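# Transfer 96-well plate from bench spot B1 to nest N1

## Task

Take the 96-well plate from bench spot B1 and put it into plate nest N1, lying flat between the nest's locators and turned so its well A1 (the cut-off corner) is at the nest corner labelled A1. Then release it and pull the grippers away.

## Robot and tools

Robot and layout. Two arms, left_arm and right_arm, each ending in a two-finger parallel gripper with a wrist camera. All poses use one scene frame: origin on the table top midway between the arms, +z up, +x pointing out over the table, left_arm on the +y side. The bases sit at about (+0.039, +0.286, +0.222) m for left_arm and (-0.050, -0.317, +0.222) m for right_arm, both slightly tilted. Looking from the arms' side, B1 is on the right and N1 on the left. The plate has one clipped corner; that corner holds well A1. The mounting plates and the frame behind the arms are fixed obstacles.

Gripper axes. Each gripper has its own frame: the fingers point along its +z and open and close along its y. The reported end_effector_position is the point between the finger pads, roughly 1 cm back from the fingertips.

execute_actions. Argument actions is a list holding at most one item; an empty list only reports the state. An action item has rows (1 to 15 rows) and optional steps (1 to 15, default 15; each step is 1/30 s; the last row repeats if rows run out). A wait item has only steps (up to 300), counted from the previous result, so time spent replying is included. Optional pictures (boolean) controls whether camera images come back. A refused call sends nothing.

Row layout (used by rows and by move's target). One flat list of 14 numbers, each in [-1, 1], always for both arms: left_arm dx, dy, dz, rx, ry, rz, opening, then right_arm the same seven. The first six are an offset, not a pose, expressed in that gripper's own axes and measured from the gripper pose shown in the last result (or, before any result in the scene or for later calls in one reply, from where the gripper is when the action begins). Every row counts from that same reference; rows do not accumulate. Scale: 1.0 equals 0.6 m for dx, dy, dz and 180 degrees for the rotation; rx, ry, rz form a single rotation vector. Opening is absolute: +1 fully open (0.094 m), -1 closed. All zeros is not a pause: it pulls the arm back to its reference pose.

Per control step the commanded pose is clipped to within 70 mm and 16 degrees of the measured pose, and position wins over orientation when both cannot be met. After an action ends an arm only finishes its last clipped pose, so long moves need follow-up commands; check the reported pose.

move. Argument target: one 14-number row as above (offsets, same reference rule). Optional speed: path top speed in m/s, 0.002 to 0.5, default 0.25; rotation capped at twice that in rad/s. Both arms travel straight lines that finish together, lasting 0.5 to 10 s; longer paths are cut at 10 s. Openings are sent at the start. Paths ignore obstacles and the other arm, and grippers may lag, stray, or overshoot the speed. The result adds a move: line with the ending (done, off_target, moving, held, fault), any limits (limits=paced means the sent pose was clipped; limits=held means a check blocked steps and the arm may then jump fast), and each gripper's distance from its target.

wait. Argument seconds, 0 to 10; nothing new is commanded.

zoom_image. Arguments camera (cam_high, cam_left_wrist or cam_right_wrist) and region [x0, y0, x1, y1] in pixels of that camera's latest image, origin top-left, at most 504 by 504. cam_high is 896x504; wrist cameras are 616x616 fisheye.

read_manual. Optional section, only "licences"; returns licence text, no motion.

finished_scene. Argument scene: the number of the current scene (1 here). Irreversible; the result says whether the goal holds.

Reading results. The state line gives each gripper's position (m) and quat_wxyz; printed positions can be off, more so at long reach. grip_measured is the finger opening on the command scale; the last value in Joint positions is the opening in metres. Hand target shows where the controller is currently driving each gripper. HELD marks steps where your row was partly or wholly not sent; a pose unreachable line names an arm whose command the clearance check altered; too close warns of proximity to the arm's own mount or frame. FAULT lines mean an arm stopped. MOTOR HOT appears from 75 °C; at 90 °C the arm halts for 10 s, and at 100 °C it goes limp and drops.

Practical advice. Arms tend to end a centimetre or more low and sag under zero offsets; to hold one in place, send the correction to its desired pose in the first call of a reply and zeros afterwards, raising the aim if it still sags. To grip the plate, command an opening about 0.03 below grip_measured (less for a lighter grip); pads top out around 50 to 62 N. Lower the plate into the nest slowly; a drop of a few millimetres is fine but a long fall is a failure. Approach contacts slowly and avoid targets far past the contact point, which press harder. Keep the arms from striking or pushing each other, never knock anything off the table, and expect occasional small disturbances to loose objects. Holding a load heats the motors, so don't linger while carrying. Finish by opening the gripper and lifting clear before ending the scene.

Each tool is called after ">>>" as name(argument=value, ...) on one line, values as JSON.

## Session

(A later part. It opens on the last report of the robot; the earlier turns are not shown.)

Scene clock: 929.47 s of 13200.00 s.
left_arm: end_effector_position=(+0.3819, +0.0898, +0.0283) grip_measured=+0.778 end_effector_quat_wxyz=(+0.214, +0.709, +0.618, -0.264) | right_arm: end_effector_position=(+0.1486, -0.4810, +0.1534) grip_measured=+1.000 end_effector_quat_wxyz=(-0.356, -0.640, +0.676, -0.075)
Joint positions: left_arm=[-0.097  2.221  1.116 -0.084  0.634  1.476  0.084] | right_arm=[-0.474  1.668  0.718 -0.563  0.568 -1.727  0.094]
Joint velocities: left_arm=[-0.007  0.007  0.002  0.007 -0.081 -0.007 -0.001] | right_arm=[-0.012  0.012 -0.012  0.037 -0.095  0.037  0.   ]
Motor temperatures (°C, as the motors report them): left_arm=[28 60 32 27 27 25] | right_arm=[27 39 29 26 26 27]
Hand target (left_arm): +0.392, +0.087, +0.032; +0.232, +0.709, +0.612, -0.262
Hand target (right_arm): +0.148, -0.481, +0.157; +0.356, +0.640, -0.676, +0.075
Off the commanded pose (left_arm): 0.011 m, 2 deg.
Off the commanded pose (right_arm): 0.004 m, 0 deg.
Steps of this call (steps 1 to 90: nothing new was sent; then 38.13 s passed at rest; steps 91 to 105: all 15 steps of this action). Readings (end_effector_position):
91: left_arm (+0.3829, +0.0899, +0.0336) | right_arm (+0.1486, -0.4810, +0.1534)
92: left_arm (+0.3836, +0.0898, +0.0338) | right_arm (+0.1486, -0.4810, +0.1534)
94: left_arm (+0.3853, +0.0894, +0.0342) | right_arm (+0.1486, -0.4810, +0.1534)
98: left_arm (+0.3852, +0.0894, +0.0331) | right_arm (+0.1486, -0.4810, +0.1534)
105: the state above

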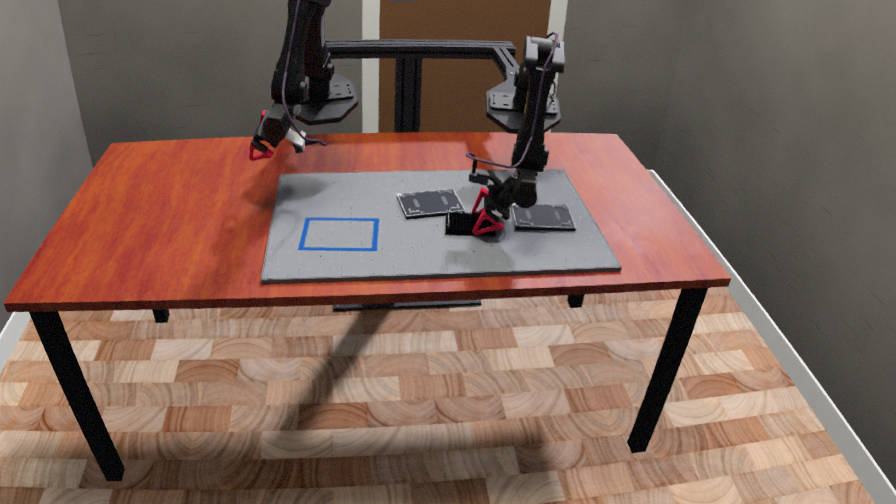

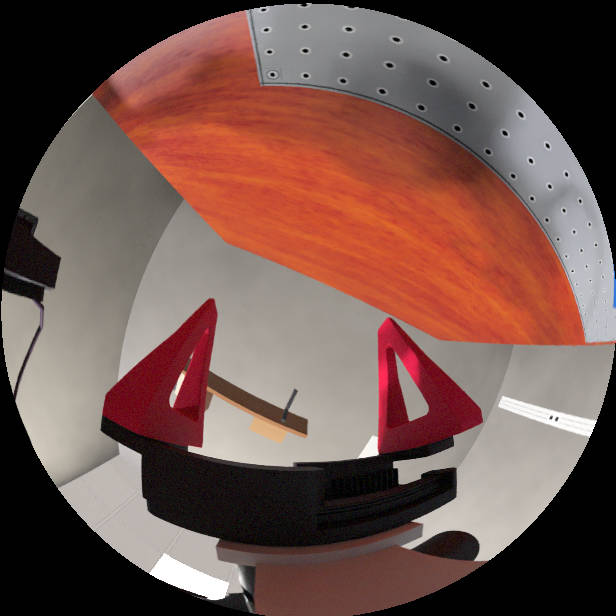

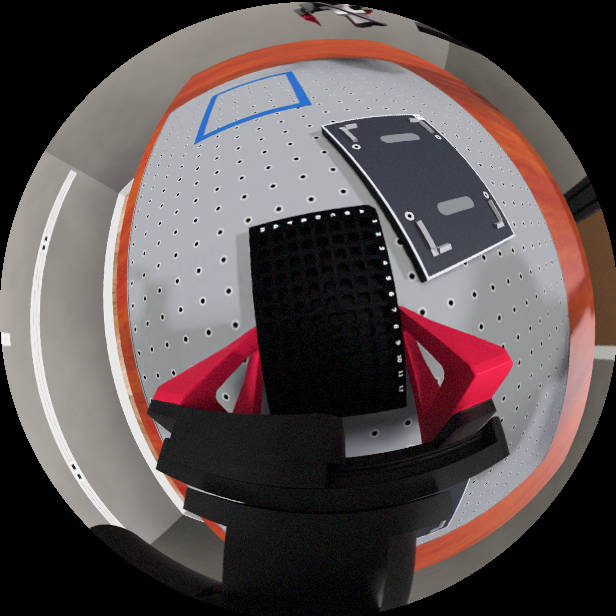

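>>> execute_actions(actions=[{"rows":[[-0.0028,0.0033,-0.0042,0,0,0,0.79,0.004,0.0024,-0.0048,0,0,0,1],[-0.0028,0.0033,-0.0042,0,0,0,0.81,0.004,0.0024,-0.0048,0,0,0,1],[-0.0028,0.0033,-0.0042,0,0,0,0.84,0.004,0.0024,-0.0048,0,0,0,1],[-0.0028,0.0033,-0.0042,0,0,0,0.9,0.004,0.0024,-0.0048,0,0,0,1],[-0.0028,0.0033,-0.0042,0,0,0,1,0.004,0.0024,-0.0048,0,0,0,1]],"steps":10}])

Scene clock: 949.43 s of 13200.00 s.
left_arm: end_effector_position=(+0.3830, +0.0907, +0.0274) grip_measured=+1.000 end_effector_quat_wxyz=(+0.213, +0.711, +0.618, -0.260) | right_arm: end_effector_position=(+0.1486, -0.4810, +0.1534) grip_measured=+1.000 end_effector_quat_wxyz=(-0.356, -0.640, +0.676, -0.075)
Joint positions: left_arm=[-0.097  2.221  1.116 -0.08   0.626  1.476  0.094] | right_arm=[-0.474  1.668  0.718 -0.563  0.568 -1.727  0.094]
Joint velocities: left_arm=[-0.012  0.007  0.002 -0.037 -0.037 -0.022  0.   ] | right_arm=[ 0.002  0.012  0.007 -0.037 -0.095 -0.066  0.   ]
Motor temperatures (°C, as the motors report them): left_arm=[28 59 32 26 27 25] | right_arm=[27 39 29 26 26 27]
Hand target (left_arm): +0.384, +0.090, +0.031; +0.214, +0.709, +0.618, -0.264
Hand target (right_arm): +0.148, -0.481, +0.157; +0.356, +0.640, -0.676, +0.075
Off the commanded pose (left_arm): 0.004 m, 1 deg.
Off the commanded pose (right_arm): 0.004 m, 0 deg.
Steps of this call (steps 1 to 90: nothing new was sent; then 16.63 s passed at rest; steps 91 to 100: all 10 steps of this action). Readings (end_effector_position):
91: left_arm (+0.3829, +0.0899, +0.0281) | right_arm (+0.1486, -0.4810, +0.1534)
92: left_arm (+0.3829, +0.0902, +0.0279) | right_arm (+0.1486, -0.4810, +0.1534)
94: left_arm (+0.3830, +0.0906, +0.0275) | right_arm (+0.1486, -0.4810, +0.1534)
98: left_arm (+0.3831, +0.0907, +0.0274) | right_arm (+0.1486, -0.4810, +0.1534)
100: the state above

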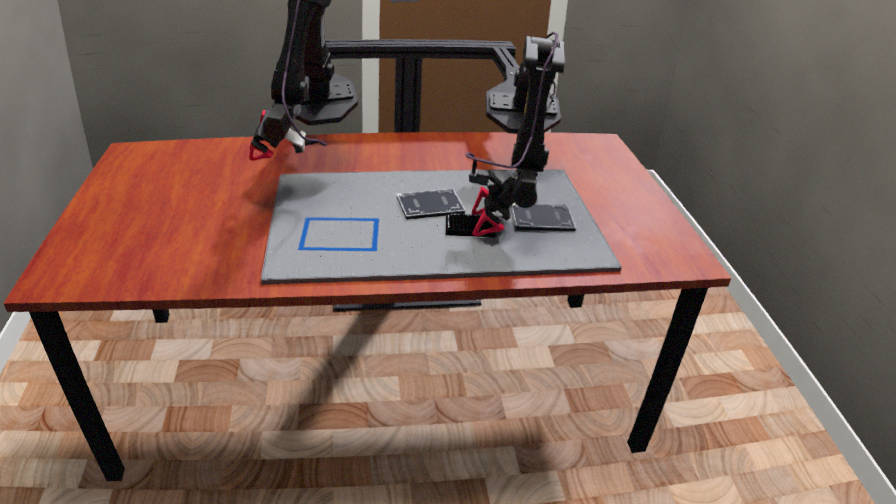

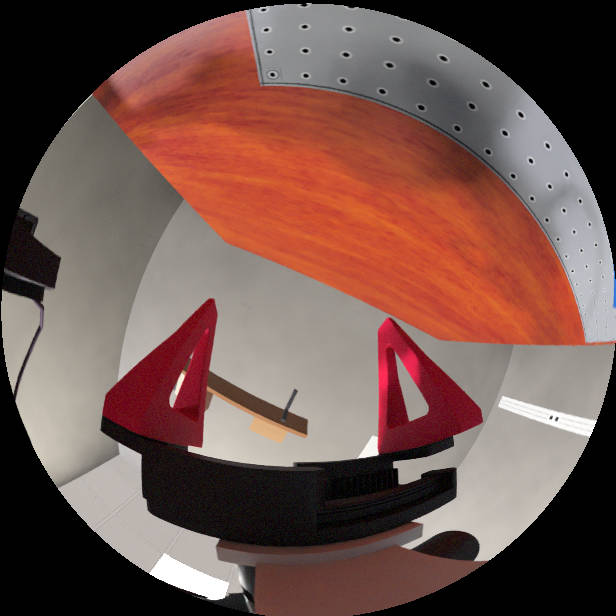

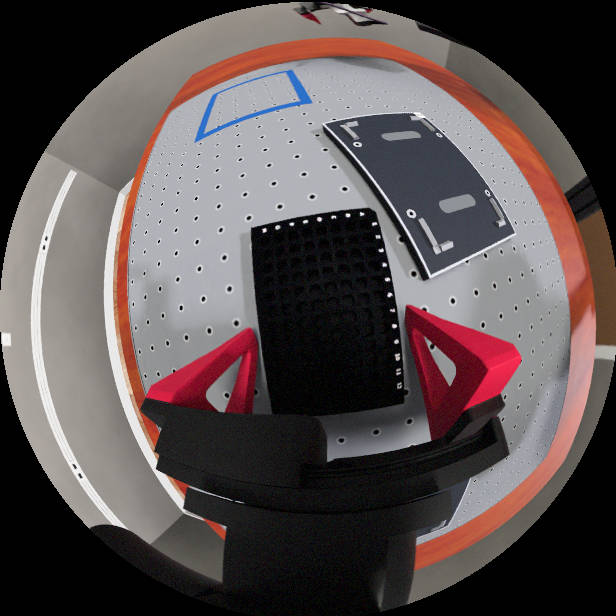

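>>> zoom_image(camera="cam_right_wrist", region=[225, 195, 435, 425])

Region (225, 195, 435, 425) of cam_right_wrist's 616x616 image, scaled by 2.191, with more detail than that image has; it fills the left 460 columns of this view, and the rest is white.

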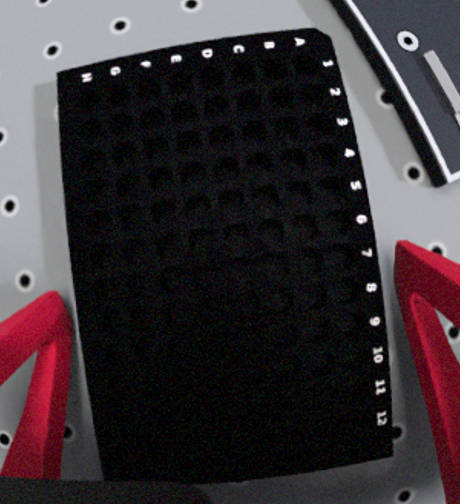

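>>> move(target=[-0.022,0.0038,0.0058,-0.0021,0.1071,0.0083,1, 0.004,0.0024,-0.0048,0,0,0,1], speed=0.2)

Scene clock: 1052.63 s of 13200.00 s.
left_arm: end_effector_position=(+0.3767, +0.0822, +0.0235) grip_measured=+1.000 end_effector_quat_wxyz=(+0.108, +0.753, +0.635, -0.138) | right_arm: end_effector_position=(+0.1486, -0.4810, +0.1534) grip_measured=+1.000 end_effector_quat_wxyz=(-0.356, -0.640, +0.676, -0.075)
Joint positions: left_arm=[-0.268  2.157  1.116 -0.138  0.23   1.353  0.094] | right_arm=[-0.474  1.668  0.718 -0.563  0.568 -1.727  0.094]
Joint velocities: left_arm=[-0.002 -0.002 -0.017 -0.037 -0.022  0.022  0.   ] | right_arm=[ 0.002  0.002  0.017 -0.051 -0.007  0.007  0.   ]
Motor temperatures (°C, as the motors report them): left_arm=[27 57 31 25 27 25] | right_arm=[27 39 29 26 26 27]
Hand target (left_arm): +0.384, +0.078, +0.033; +0.111, +0.752, +0.636, -0.133
Hand target (right_arm): +0.148, -0.481, +0.157; +0.356, +0.640, -0.676, +0.075
Off the commanded pose (left_arm): 0.013 m, 1 deg.
Off the commanded pose (right_arm): 0.004 m, 0 deg.
After step 90, 98.83 s passed at rest.
move: off_target (left_arm)

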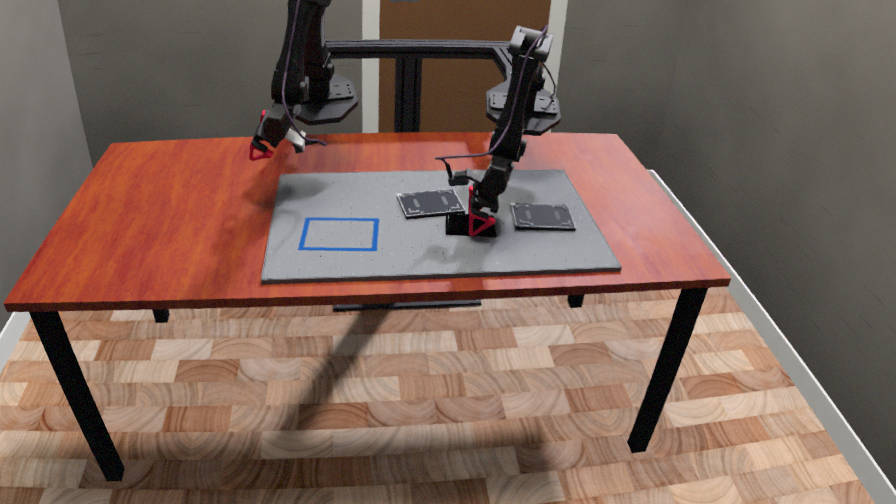

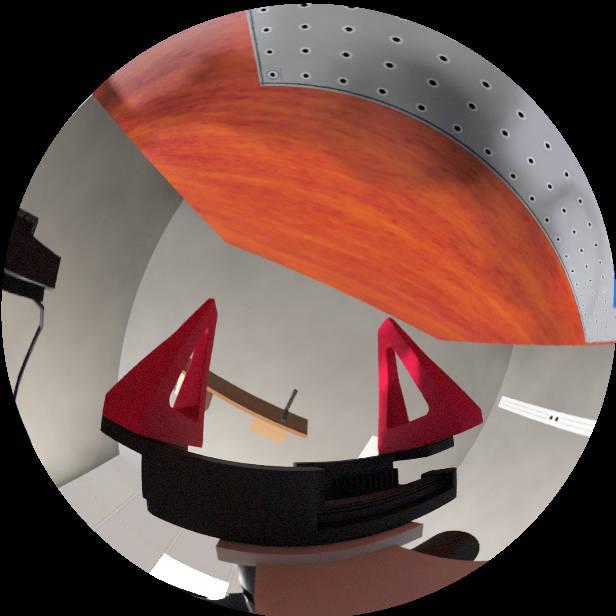

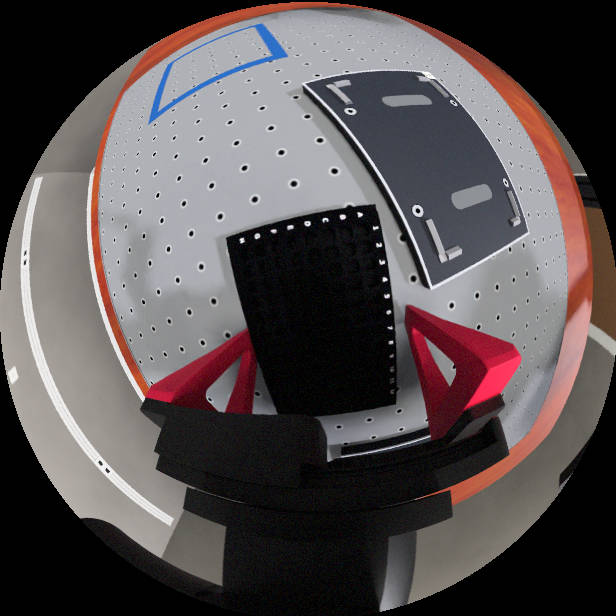

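>>> zoom_image(camera="cam_right_wrist", region=[210, 195, 430, 425])

>>> zoom_image(camera="cam_high", region=[430, 180, 530, 255])

Region (210, 195, 430, 425) of cam_right_wrist's 616x616 image, scaled by 2.191, with more detail than that image has; it fills the left 482 columns of this view, and the rest is white.

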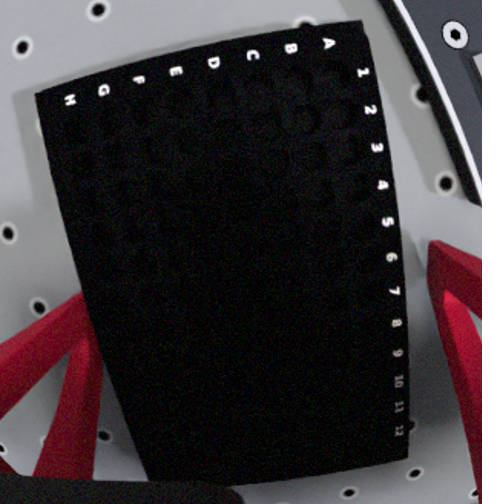

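Region (430, 180, 530, 255) of cam_high's 896x504 image, scaled by 5.040, with more detail than that image has; it fills the top 378 rows of this view, and the rest is white.

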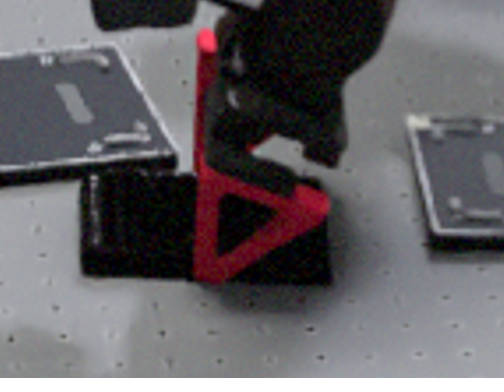

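>>> execute_actions(actions=[])

Scene clock: 1101.83 s of 13200.00 s.
left_arm: end_effector_position=(+0.3768, +0.0824, +0.0235) grip_measured=+1.000 end_effector_quat_wxyz=(+0.107, +0.753, +0.635, -0.137) | right_arm: end_effector_position=(+0.1486, -0.4810, +0.1534) grip_measured=+1.000 end_effector_quat_wxyz=(-0.356, -0.640, +0.676, -0.075)
Joint positions: left_arm=[-0.268  2.157  1.116 -0.139  0.229  1.353  0.094] | right_arm=[-0.474  1.668  0.718 -0.563  0.568 -1.727  0.094]
Joint velocities: left_arm=[ 0.017 -0.022 -0.012  0.066 -0.051 -0.037  0.   ] | right_arm=[-0.002 -0.022 -0.012  0.007  0.022 -0.051  0.   ]
Motor temperatures (°C, as the motors report them): left_arm=[27 58 31 25 27 25] | right_arm=[27 40 29 26 26 27]
Hand target (left_arm): +0.384, +0.078, +0.033; +0.112, +0.752, +0.636, -0.133
Hand target (right_arm): +0.148, -0.481, +0.157; +0.356, +0.640, -0.676, +0.075
Off the commanded pose (left_arm): 0.012 m, 1 deg.
Off the commanded pose (right_arm): 0.004 m, 0 deg.
Steps of this call (steps 1 to 90: nothing new was sent; then 46.20 s passed at rest). Readings (end_effector_position):
1: left_arm (+0.3767, +0.0823, +0.0235) | right_arm (+0.1486, -0.4810, +0.1534)
2: left_arm (+0.3767, +0.0823, +0.0235) | right_arm (+0.1486, -0.4810, +0.1534)
4: left_arm (+0.3768, +0.0823, +0.0236) | right_arm (+0.1486, -0.4810, +0.1534)
8: left_arm (+0.3768, +0.0824, +0.0235) | right_arm (+0.1486, -0.4810, +0.1534)
90: the state above

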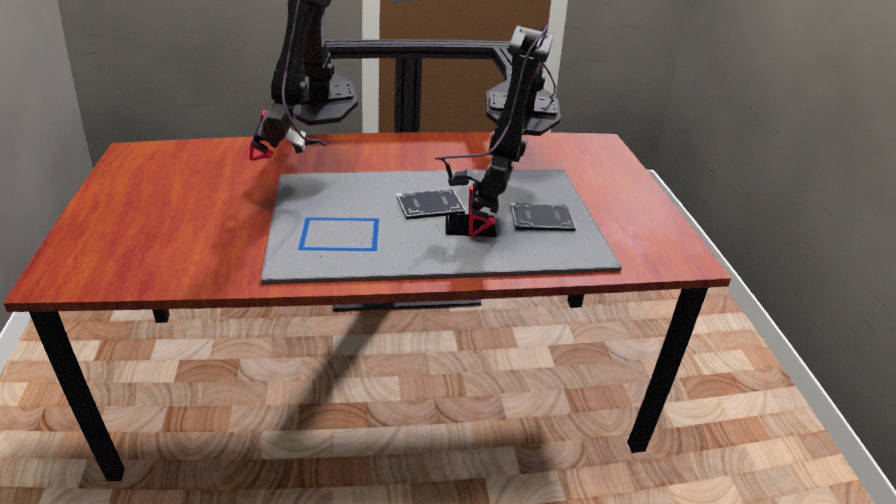

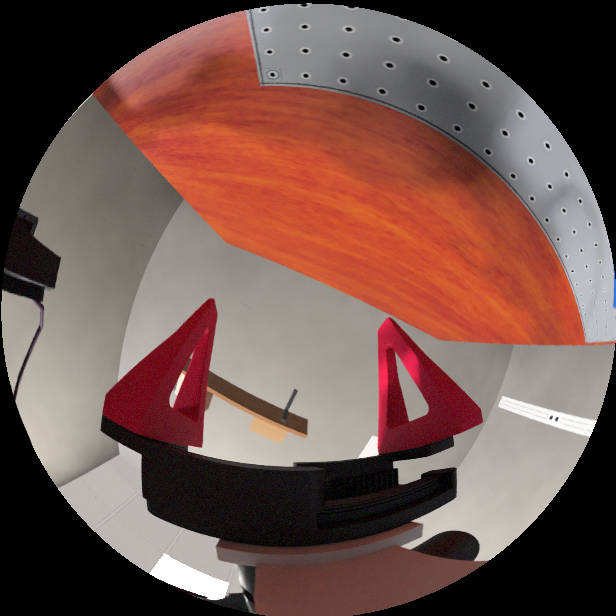

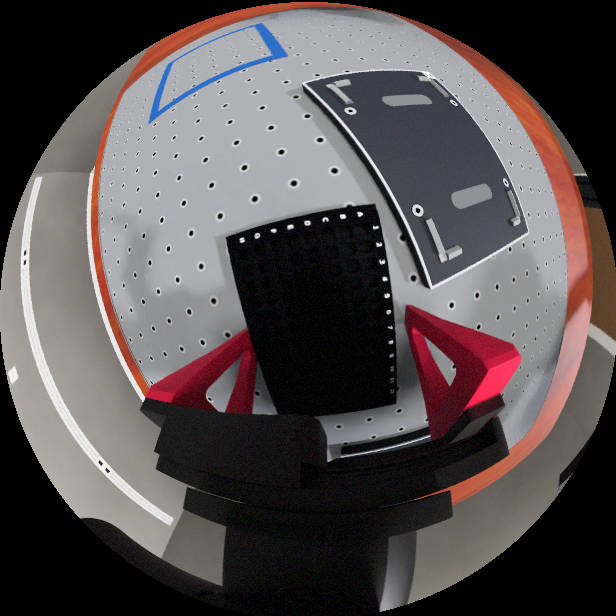

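>>> execute_actions(actions=[{"rows":[[-0.0103,0.0129,-0.0133,0,0,0,0.93,0.004,0.0024,-0.0048,0,0,0,1],[-0.0103,0.0129,-0.0133,0,0,0,0.9,0.004,0.0024,-0.0048,0,0,0,1],[-0.0103,0.0129,-0.0133,0,0,0,0.87,0.004,0.0024,-0.0048,0,0,0,1],[-0.0103,0.0129,-0.0133,0,0,0,0.85,0.004,0.0024,-0.0048,0,0,0,1],[-0.0103,0.0129,-0.0133,0,0,0,0.83,0.004,0.0024,-0.0048,0,0,0,1],[-0.0103,0.0129,-0.0133,0,0,0,0.81,0.004,0.0024,-0.0048,0,0,0,1],[-0.0103,0.0129,-0.0133,0,0,0,0.80,0.004,0.0024,-0.0048,0,0,0,1],[-0.0103,0.0129,-0.0133,0,0,0,0.785,0.004,0.0024,-0.0048,0,0,0,1],[-0.0103,0.0129,-0.0133,0,0,0,0.765,0.004,0.0024,-0.0048,0,0,0,1]],"steps":15}])

Scene clock: 1136.60 s of 13200.00 s.
left_arm: end_effector_position=(+0.3759, +0.0836, +0.0239) grip_measured=+0.778 end_effector_quat_wxyz=(+0.101, +0.753, +0.636, -0.138) | right_arm: end_effector_position=(+0.1486, -0.4810, +0.1534) grip_measured=+1.000 end_effector_quat_wxyz=(-0.356, -0.640, +0.676, -0.075)
Joint positions: left_arm=[-0.268  2.157  1.123 -0.157  0.225  1.353  0.084] | right_arm=[-0.474  1.668  0.718 -0.563  0.568 -1.727  0.094]
Joint velocities: left_arm=[ 0.012 -0.017 -0.017 -0.007  0.051 -0.037 -0.001] | right_arm=[-0.027 -0.022 -0.022  0.051 -0.022  0.007  0.   ]
Motor temperatures (°C, as the motors report them): left_arm=[27 57 31 25 27 25] | right_arm=[27 40 29 26 26 27]
Hand target (left_arm): +0.384, +0.078, +0.033; +0.108, +0.753, +0.635, -0.137
Hand target (right_arm): +0.148, -0.481, +0.157; +0.356, +0.640, -0.676, +0.075
Off the commanded pose (left_arm): 0.013 m, 1 deg.
Off the commanded pose (right_arm): 0.004 m, 0 deg.
Steps of this call (steps 1 to 90: nothing new was sent; then 31.27 s passed at rest; steps 91 to 105: all 15 steps of this action). Readings (end_effector_position):
91: left_arm (+0.3766, +0.0826, +0.0235) | right_arm (+0.1486, -0.4810, +0.1534)
92: left_arm (+0.3767, +0.0827, +0.0237) | right_arm (+0.1486, -0.4810, +0.1534)
94: left_arm (+0.3769, +0.0829, +0.0239) | right_arm (+0.1486, -0.4810, +0.1534)
98: left_arm (+0.3763, +0.0835, +0.0239) | right_arm (+0.1486, -0.4810, +0.1534)
105: the state above

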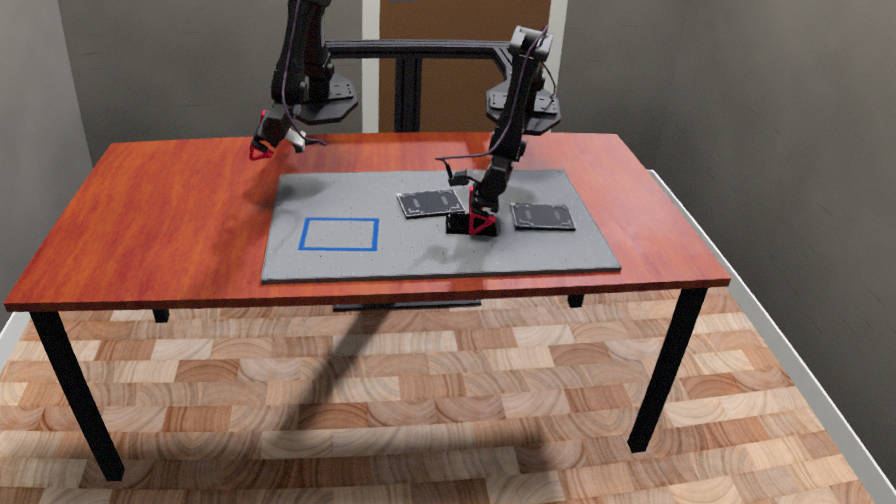

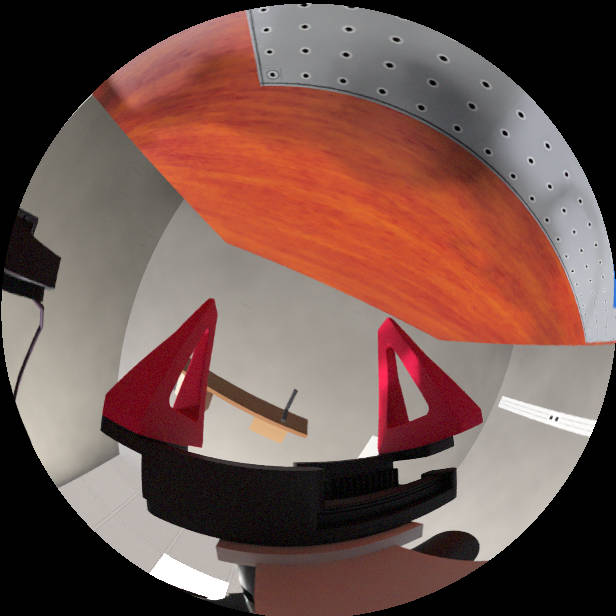

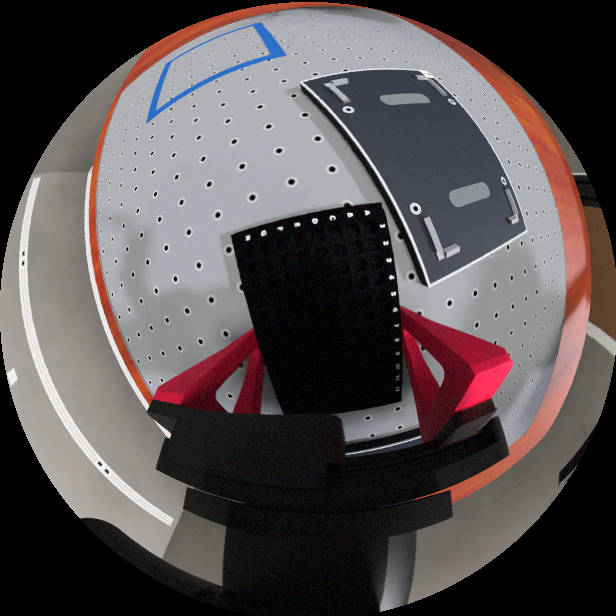

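>>> move(target=[-0.028,-0.002,-0.0786,0,0,0,0.765,0.004,0.0024,-0.0048,0,0,0,1], speed=0.08)

Scene clock: 1151.67 s of 13200.00 s.
left_arm: end_effector_position=(+0.3829, +0.0884, +0.0659) grip_measured=+0.778 end_effector_quat_wxyz=(+0.102, +0.751, +0.639, -0.131) | right_arm: end_effector_position=(+0.1486, -0.4810, +0.1534) grip_measured=+1.000 end_effector_quat_wxyz=(-0.356, -0.640, +0.676, -0.075)
Joint positions: left_arm=[-0.268  2.017  1.106 -0.272  0.212  1.345  0.084] | right_arm=[-0.474  1.668  0.718 -0.563  0.568 -1.727  0.094]
Joint velocities: left_arm=[-0.007 -0.002  0.002 -0.11   0.095 -0.037 -0.   ] | right_arm=[ 0.027  0.002 -0.022  0.037  0.037  0.007  0.   ]
Motor temperatures (°C, as the motors report them): left_arm=[27 57 31 25 27 25] | right_arm=[27 40 29 26 26 27]
Hand target (left_arm): +0.376, +0.084, +0.074; +0.101, +0.753, +0.636, -0.138
Hand target (right_arm): +0.148, -0.481, +0.157; +0.356, +0.640, -0.676, +0.075
Off the commanded pose (left_arm): 0.012 m, 1 deg.
Off the commanded pose (right_arm): 0.004 m, 0 deg.
After step 90, 10.90 s passed at rest.
move: off_target (left_arm)

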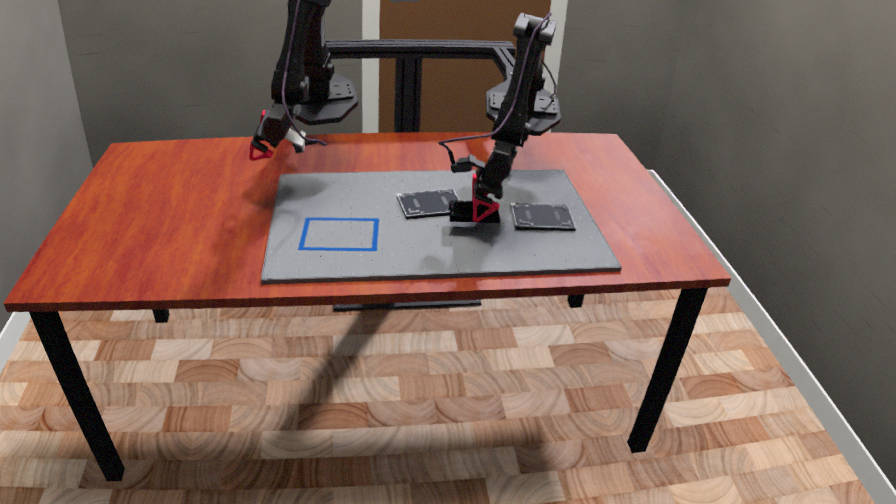

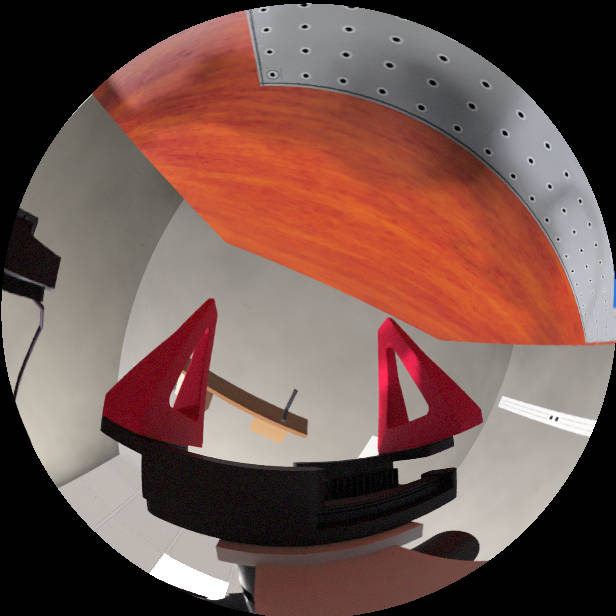

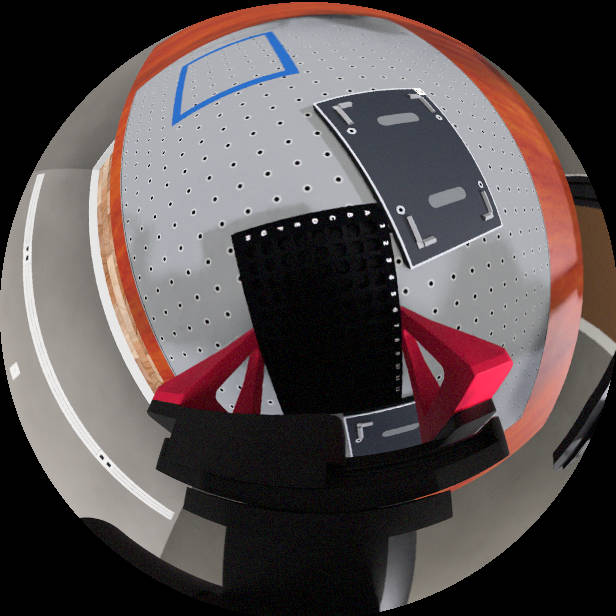

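>>> move(target=[0.2798,-0.1394,-0.1161,-0.0045,-0.0033,-0.0198,0.765,0.004,0.0024,-0.0048,0,0,0,1], speed=0.12)

Scene clock: 1184.90 s of 13200.00 s.
left_arm: end_effector_position=(+0.3339, +0.2844, +0.0718) grip_measured=+0.778 end_effector_quat_wxyz=(+0.100, +0.730, +0.664, -0.124) | right_arm: end_effector_position=(+0.1486, -0.4810, +0.1534) grip_measured=+1.000 end_effector_quat_wxyz=(-0.356, -0.640, +0.676, -0.075)
Joint positions: left_arm=[ 0.326  1.86   0.805 -0.287  0.385  1.868  0.084] | right_arm=[-0.474  1.668  0.718 -0.563  0.568 -1.727  0.094]
Joint velocities: left_arm=[-0.022 -0.007 -0.002 -0.037 -0.051  0.081  0.001] | right_arm=[-0.002  0.002 -0.007 -0.037 -0.007  0.022  0.   ]
Motor temperatures (°C, as the motors report them): left_arm=[27 57 30 25 27 25] | right_arm=[27 40 29 26 26 27]
Hand target (left_arm): +0.329, +0.280, +0.078; +0.108, +0.728, +0.663, -0.135
Hand target (right_arm): +0.148, -0.481, +0.157; +0.356, +0.640, -0.676, +0.075
Off the commanded pose (left_arm): 0.008 m, 1 deg.
Off the commanded pose (right_arm): 0.004 m, 0 deg.
After step 90, 28.03 s passed at rest.
move: done

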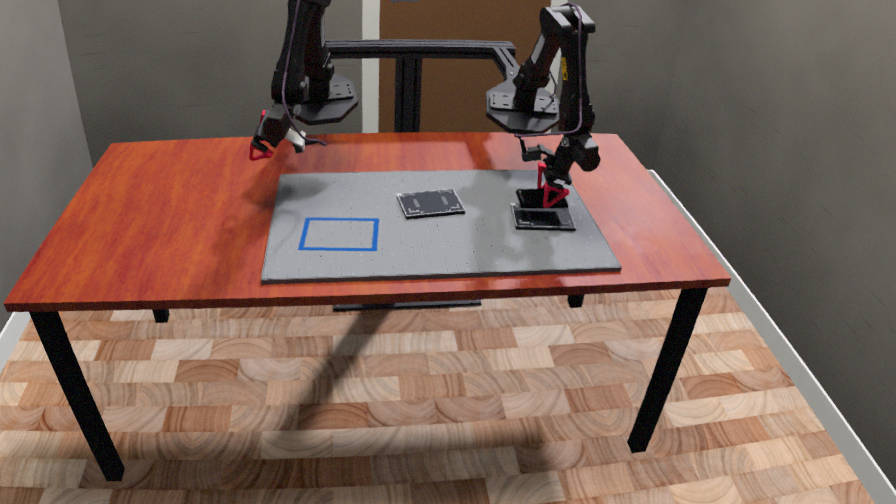

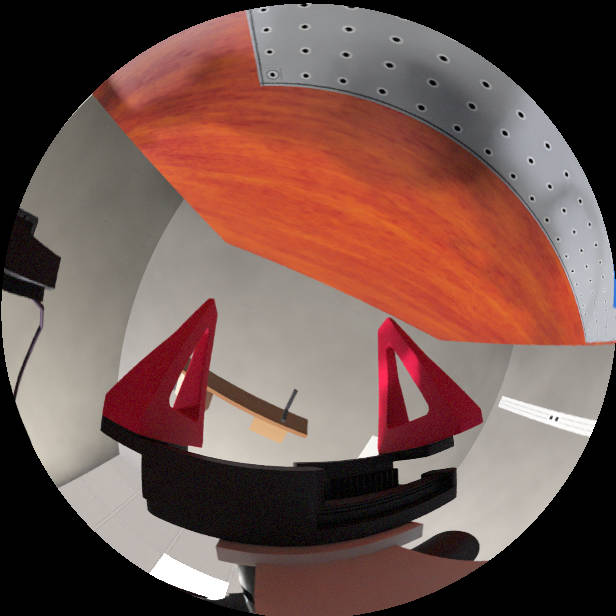

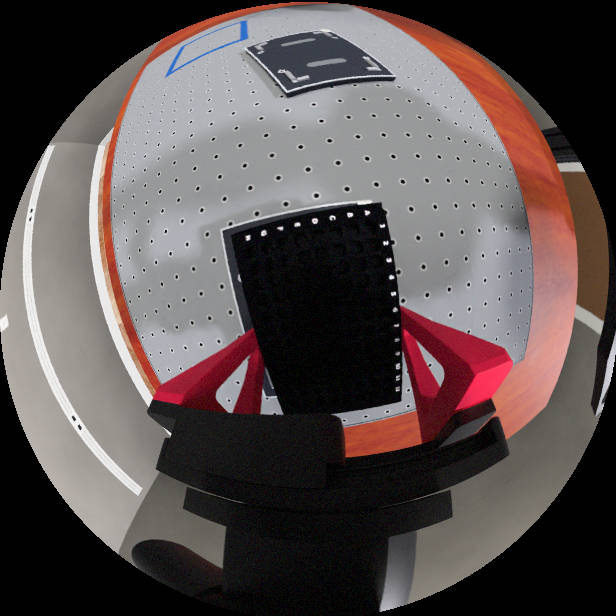

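>>> zoom_image(camera="cam_right_wrist", region=[200, 170, 440, 430])

>>> zoom_image(camera="cam_high", region=[490, 150, 620, 250])

Region (200, 170, 440, 430) of cam_right_wrist's 616x616 image, scaled by 1.938, with more detail than that image has; it fills the left 465 columns of this view, and the rest is white.

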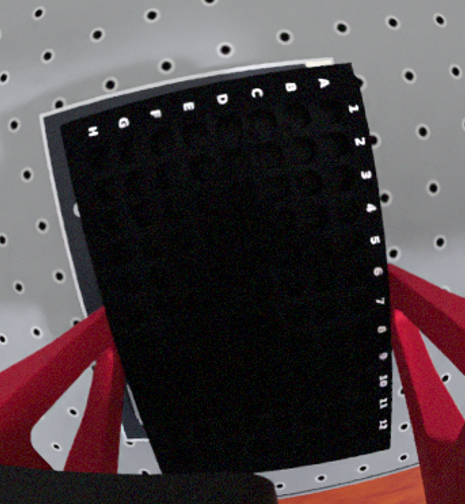

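Region (490, 150, 620, 250) of cam_high's 896x504 image, scaled by 3.877, with more detail than that image has; it fills the top 388 rows of this view, and the rest is white.

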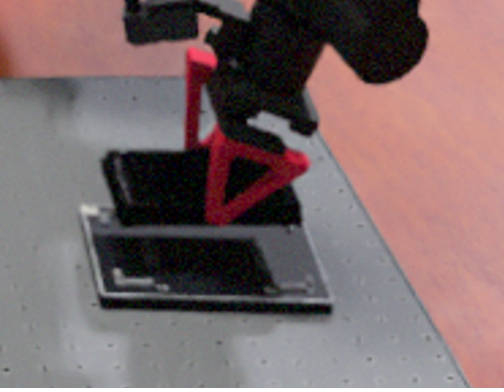

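>>> move(target=[-0.0036,0.0233,0.0214,0,-0.0138,0,0.765,0.004,0.0024,-0.0048,0,0,0,1], speed=0.03)

Scene clock: 1305.87 s of 13200.00 s.
left_arm: end_effector_position=(+0.3352, +0.2837, +0.0582) grip_measured=+0.778 end_effector_quat_wxyz=(+0.097, +0.726, +0.666, -0.139) | right_arm: end_effector_position=(+0.1486, -0.4810, +0.1534) grip_measured=+1.000 end_effector_quat_wxyz=(-0.356, -0.640, +0.676, -0.075)
Joint positions: left_arm=[ 0.326  1.934  0.848 -0.287  0.398  1.868  0.084] | right_arm=[-0.474  1.668  0.718 -0.563  0.568 -1.727  0.094]
Joint velocities: left_arm=[-0.007 -0.007  0.007  0.037  0.007 -0.051 -0.   ] | right_arm=[-0.032  0.002 -0.002 -0.037  0.081 -0.007  0.   ]
Motor temperatures (°C, as the motors report them): left_arm=[27 51 30 25 27 25] | right_arm=[27 40 29 26 26 27]
Hand target (left_arm): +0.347, +0.277, +0.060; +0.115, +0.728, +0.662, -0.139
Hand target (right_arm): +0.148, -0.481, +0.157; +0.356, +0.640, -0.676, +0.075
Off the commanded pose (left_arm): 0.014 m, 2 deg.
Off the commanded pose (right_arm): 0.004 m, 0 deg.
After step 90, 117.00 s passed at rest.
move: off_target (left_arm)

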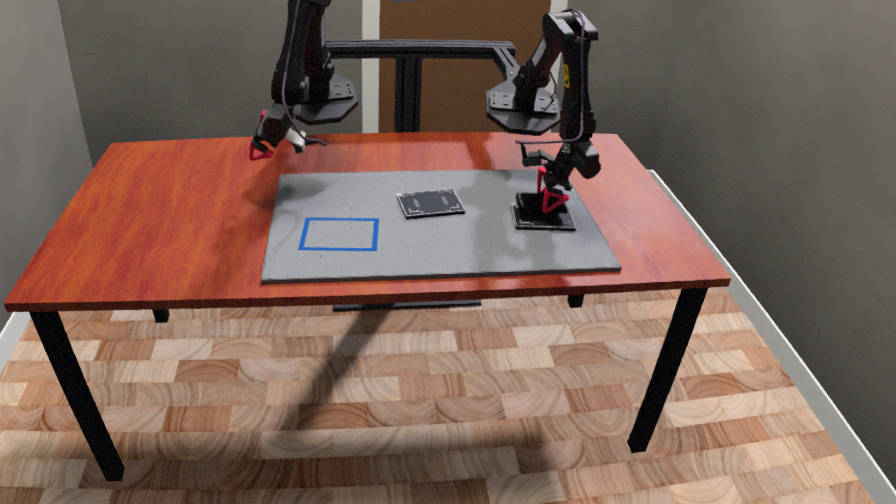

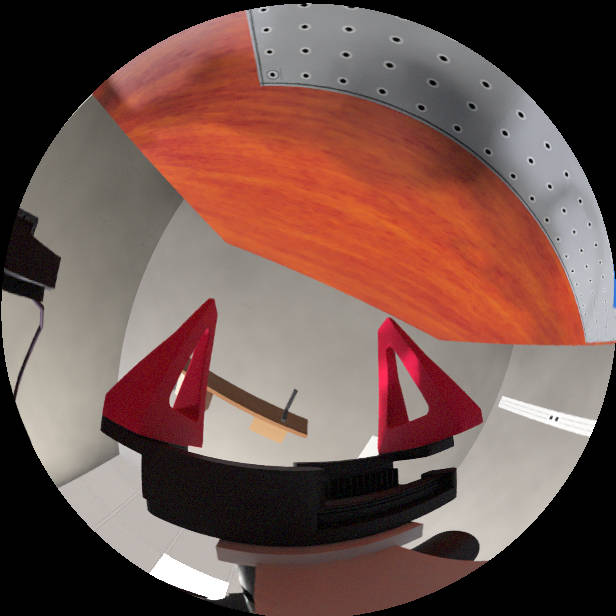

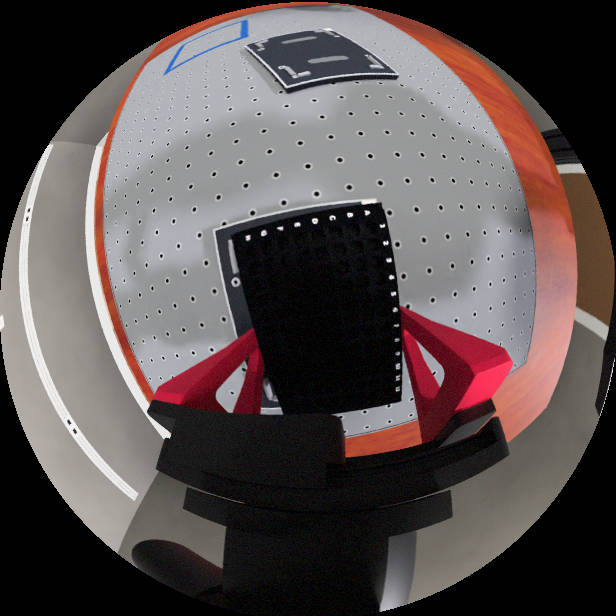

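>>> zoom_image(camera="cam_right_wrist", region=[200, 180, 420, 300])

Region (200, 180, 420, 300) of cam_right_wrist's 616x616 image, scaled by 2.291, with more detail than that image has; it fills the top 275 rows of this view, and the rest is white.

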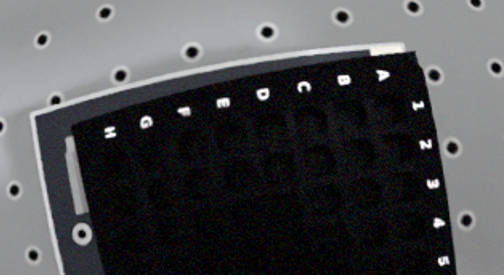

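>>> move(target=[-0.0143,0.0476,-0.0004,-0.0090,-0.0079,0.0011,0.765,0.004,0.0024,-0.0048,0,0,0,1], speed=0.03)

Scene clock: 1378.50 s of 13200.00 s.
left_arm: end_effector_position=(+0.3575, +0.2797, +0.0574) grip_measured=+0.778 end_effector_quat_wxyz=(+0.107, +0.727, +0.666, -0.128) | right_arm: end_effector_position=(+0.1486, -0.4810, +0.1534) grip_measured=+1.000 end_effector_quat_wxyz=(-0.356, -0.640, +0.676, -0.075)
Joint positions: left_arm=[ 0.303  1.955  0.91  -0.288  0.397  1.838  0.084] | right_arm=[-0.474  1.668  0.718 -0.563  0.568 -1.727  0.094]
Joint velocities: left_arm=[ 0.007 -0.012 -0.007 -0.037 -0.007  0.022 -0.   ] | right_arm=[-0.007  0.012  0.007 -0.037  0.066 -0.022  0.   ]
Motor temperatures (°C, as the motors report them): left_arm=[27 47 30 25 27 25] | right_arm=[27 40 29 26 26 27]
Hand target (left_arm): +0.363, +0.273, +0.060; +0.116, +0.725, +0.665, -0.138
Hand target (right_arm): +0.148, -0.481, +0.157; +0.356, +0.640, -0.676, +0.075
Off the commanded pose (left_arm): 0.009 m, 2 deg.
Off the commanded pose (right_arm): 0.004 m, 0 deg.
After step 90, 68.37 s passed at rest.
move: done

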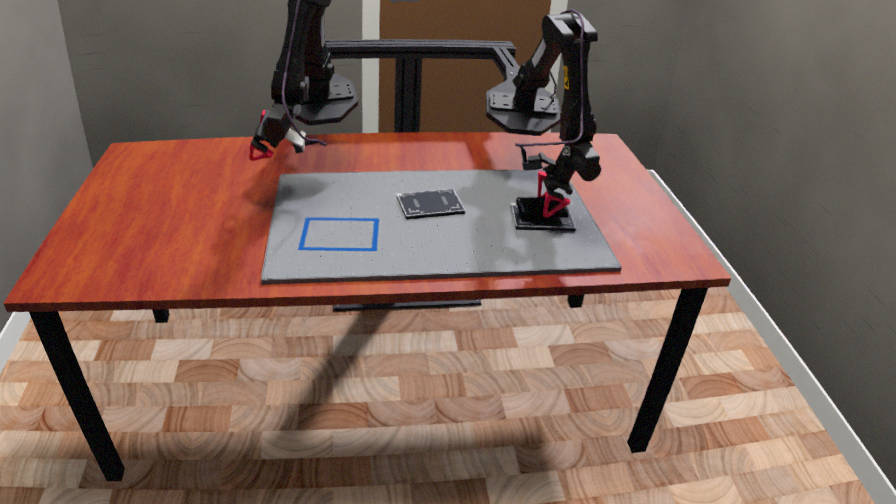

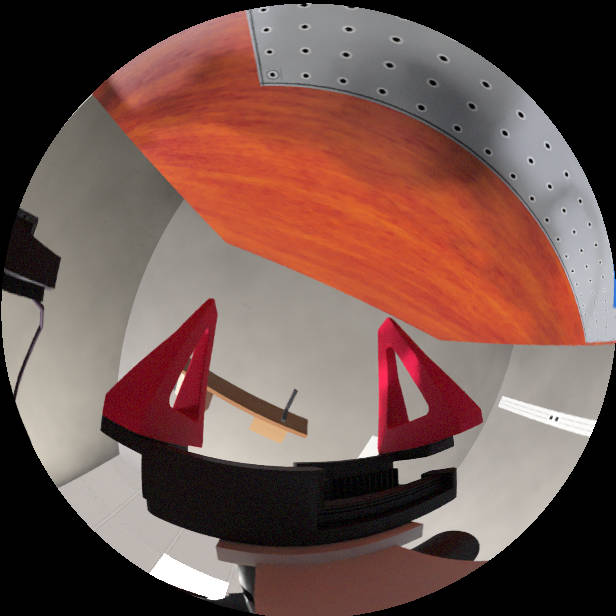

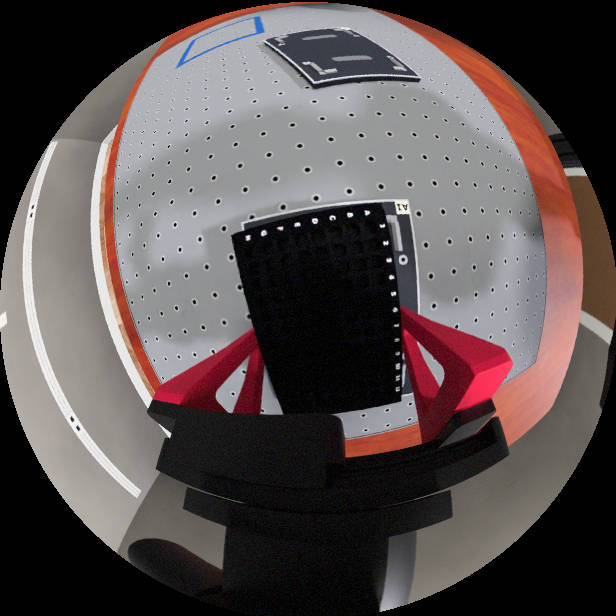

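>>> zoom_image(camera="cam_right_wrist", region=[215, 180, 435, 420])

Region (215, 180, 435, 420) of cam_right_wrist's 616x616 image, scaled by 2.100, with more detail than that image has; it fills the left 462 columns of this view, and the rest is white.

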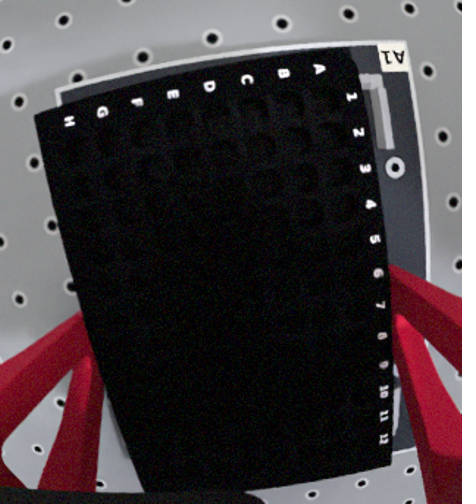

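>>> zoom_image(camera="cam_right_wrist", region=[350, 185, 440, 285])

Region (350, 185, 440, 285) of cam_right_wrist's 616x616 image, scaled by 5.040, with more detail than that image has; it fills the left 454 columns of this view, and the rest is white.

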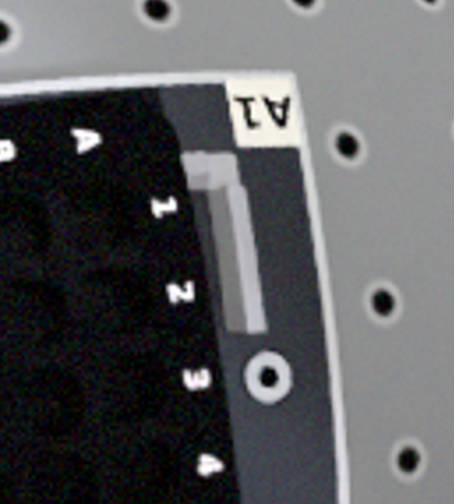

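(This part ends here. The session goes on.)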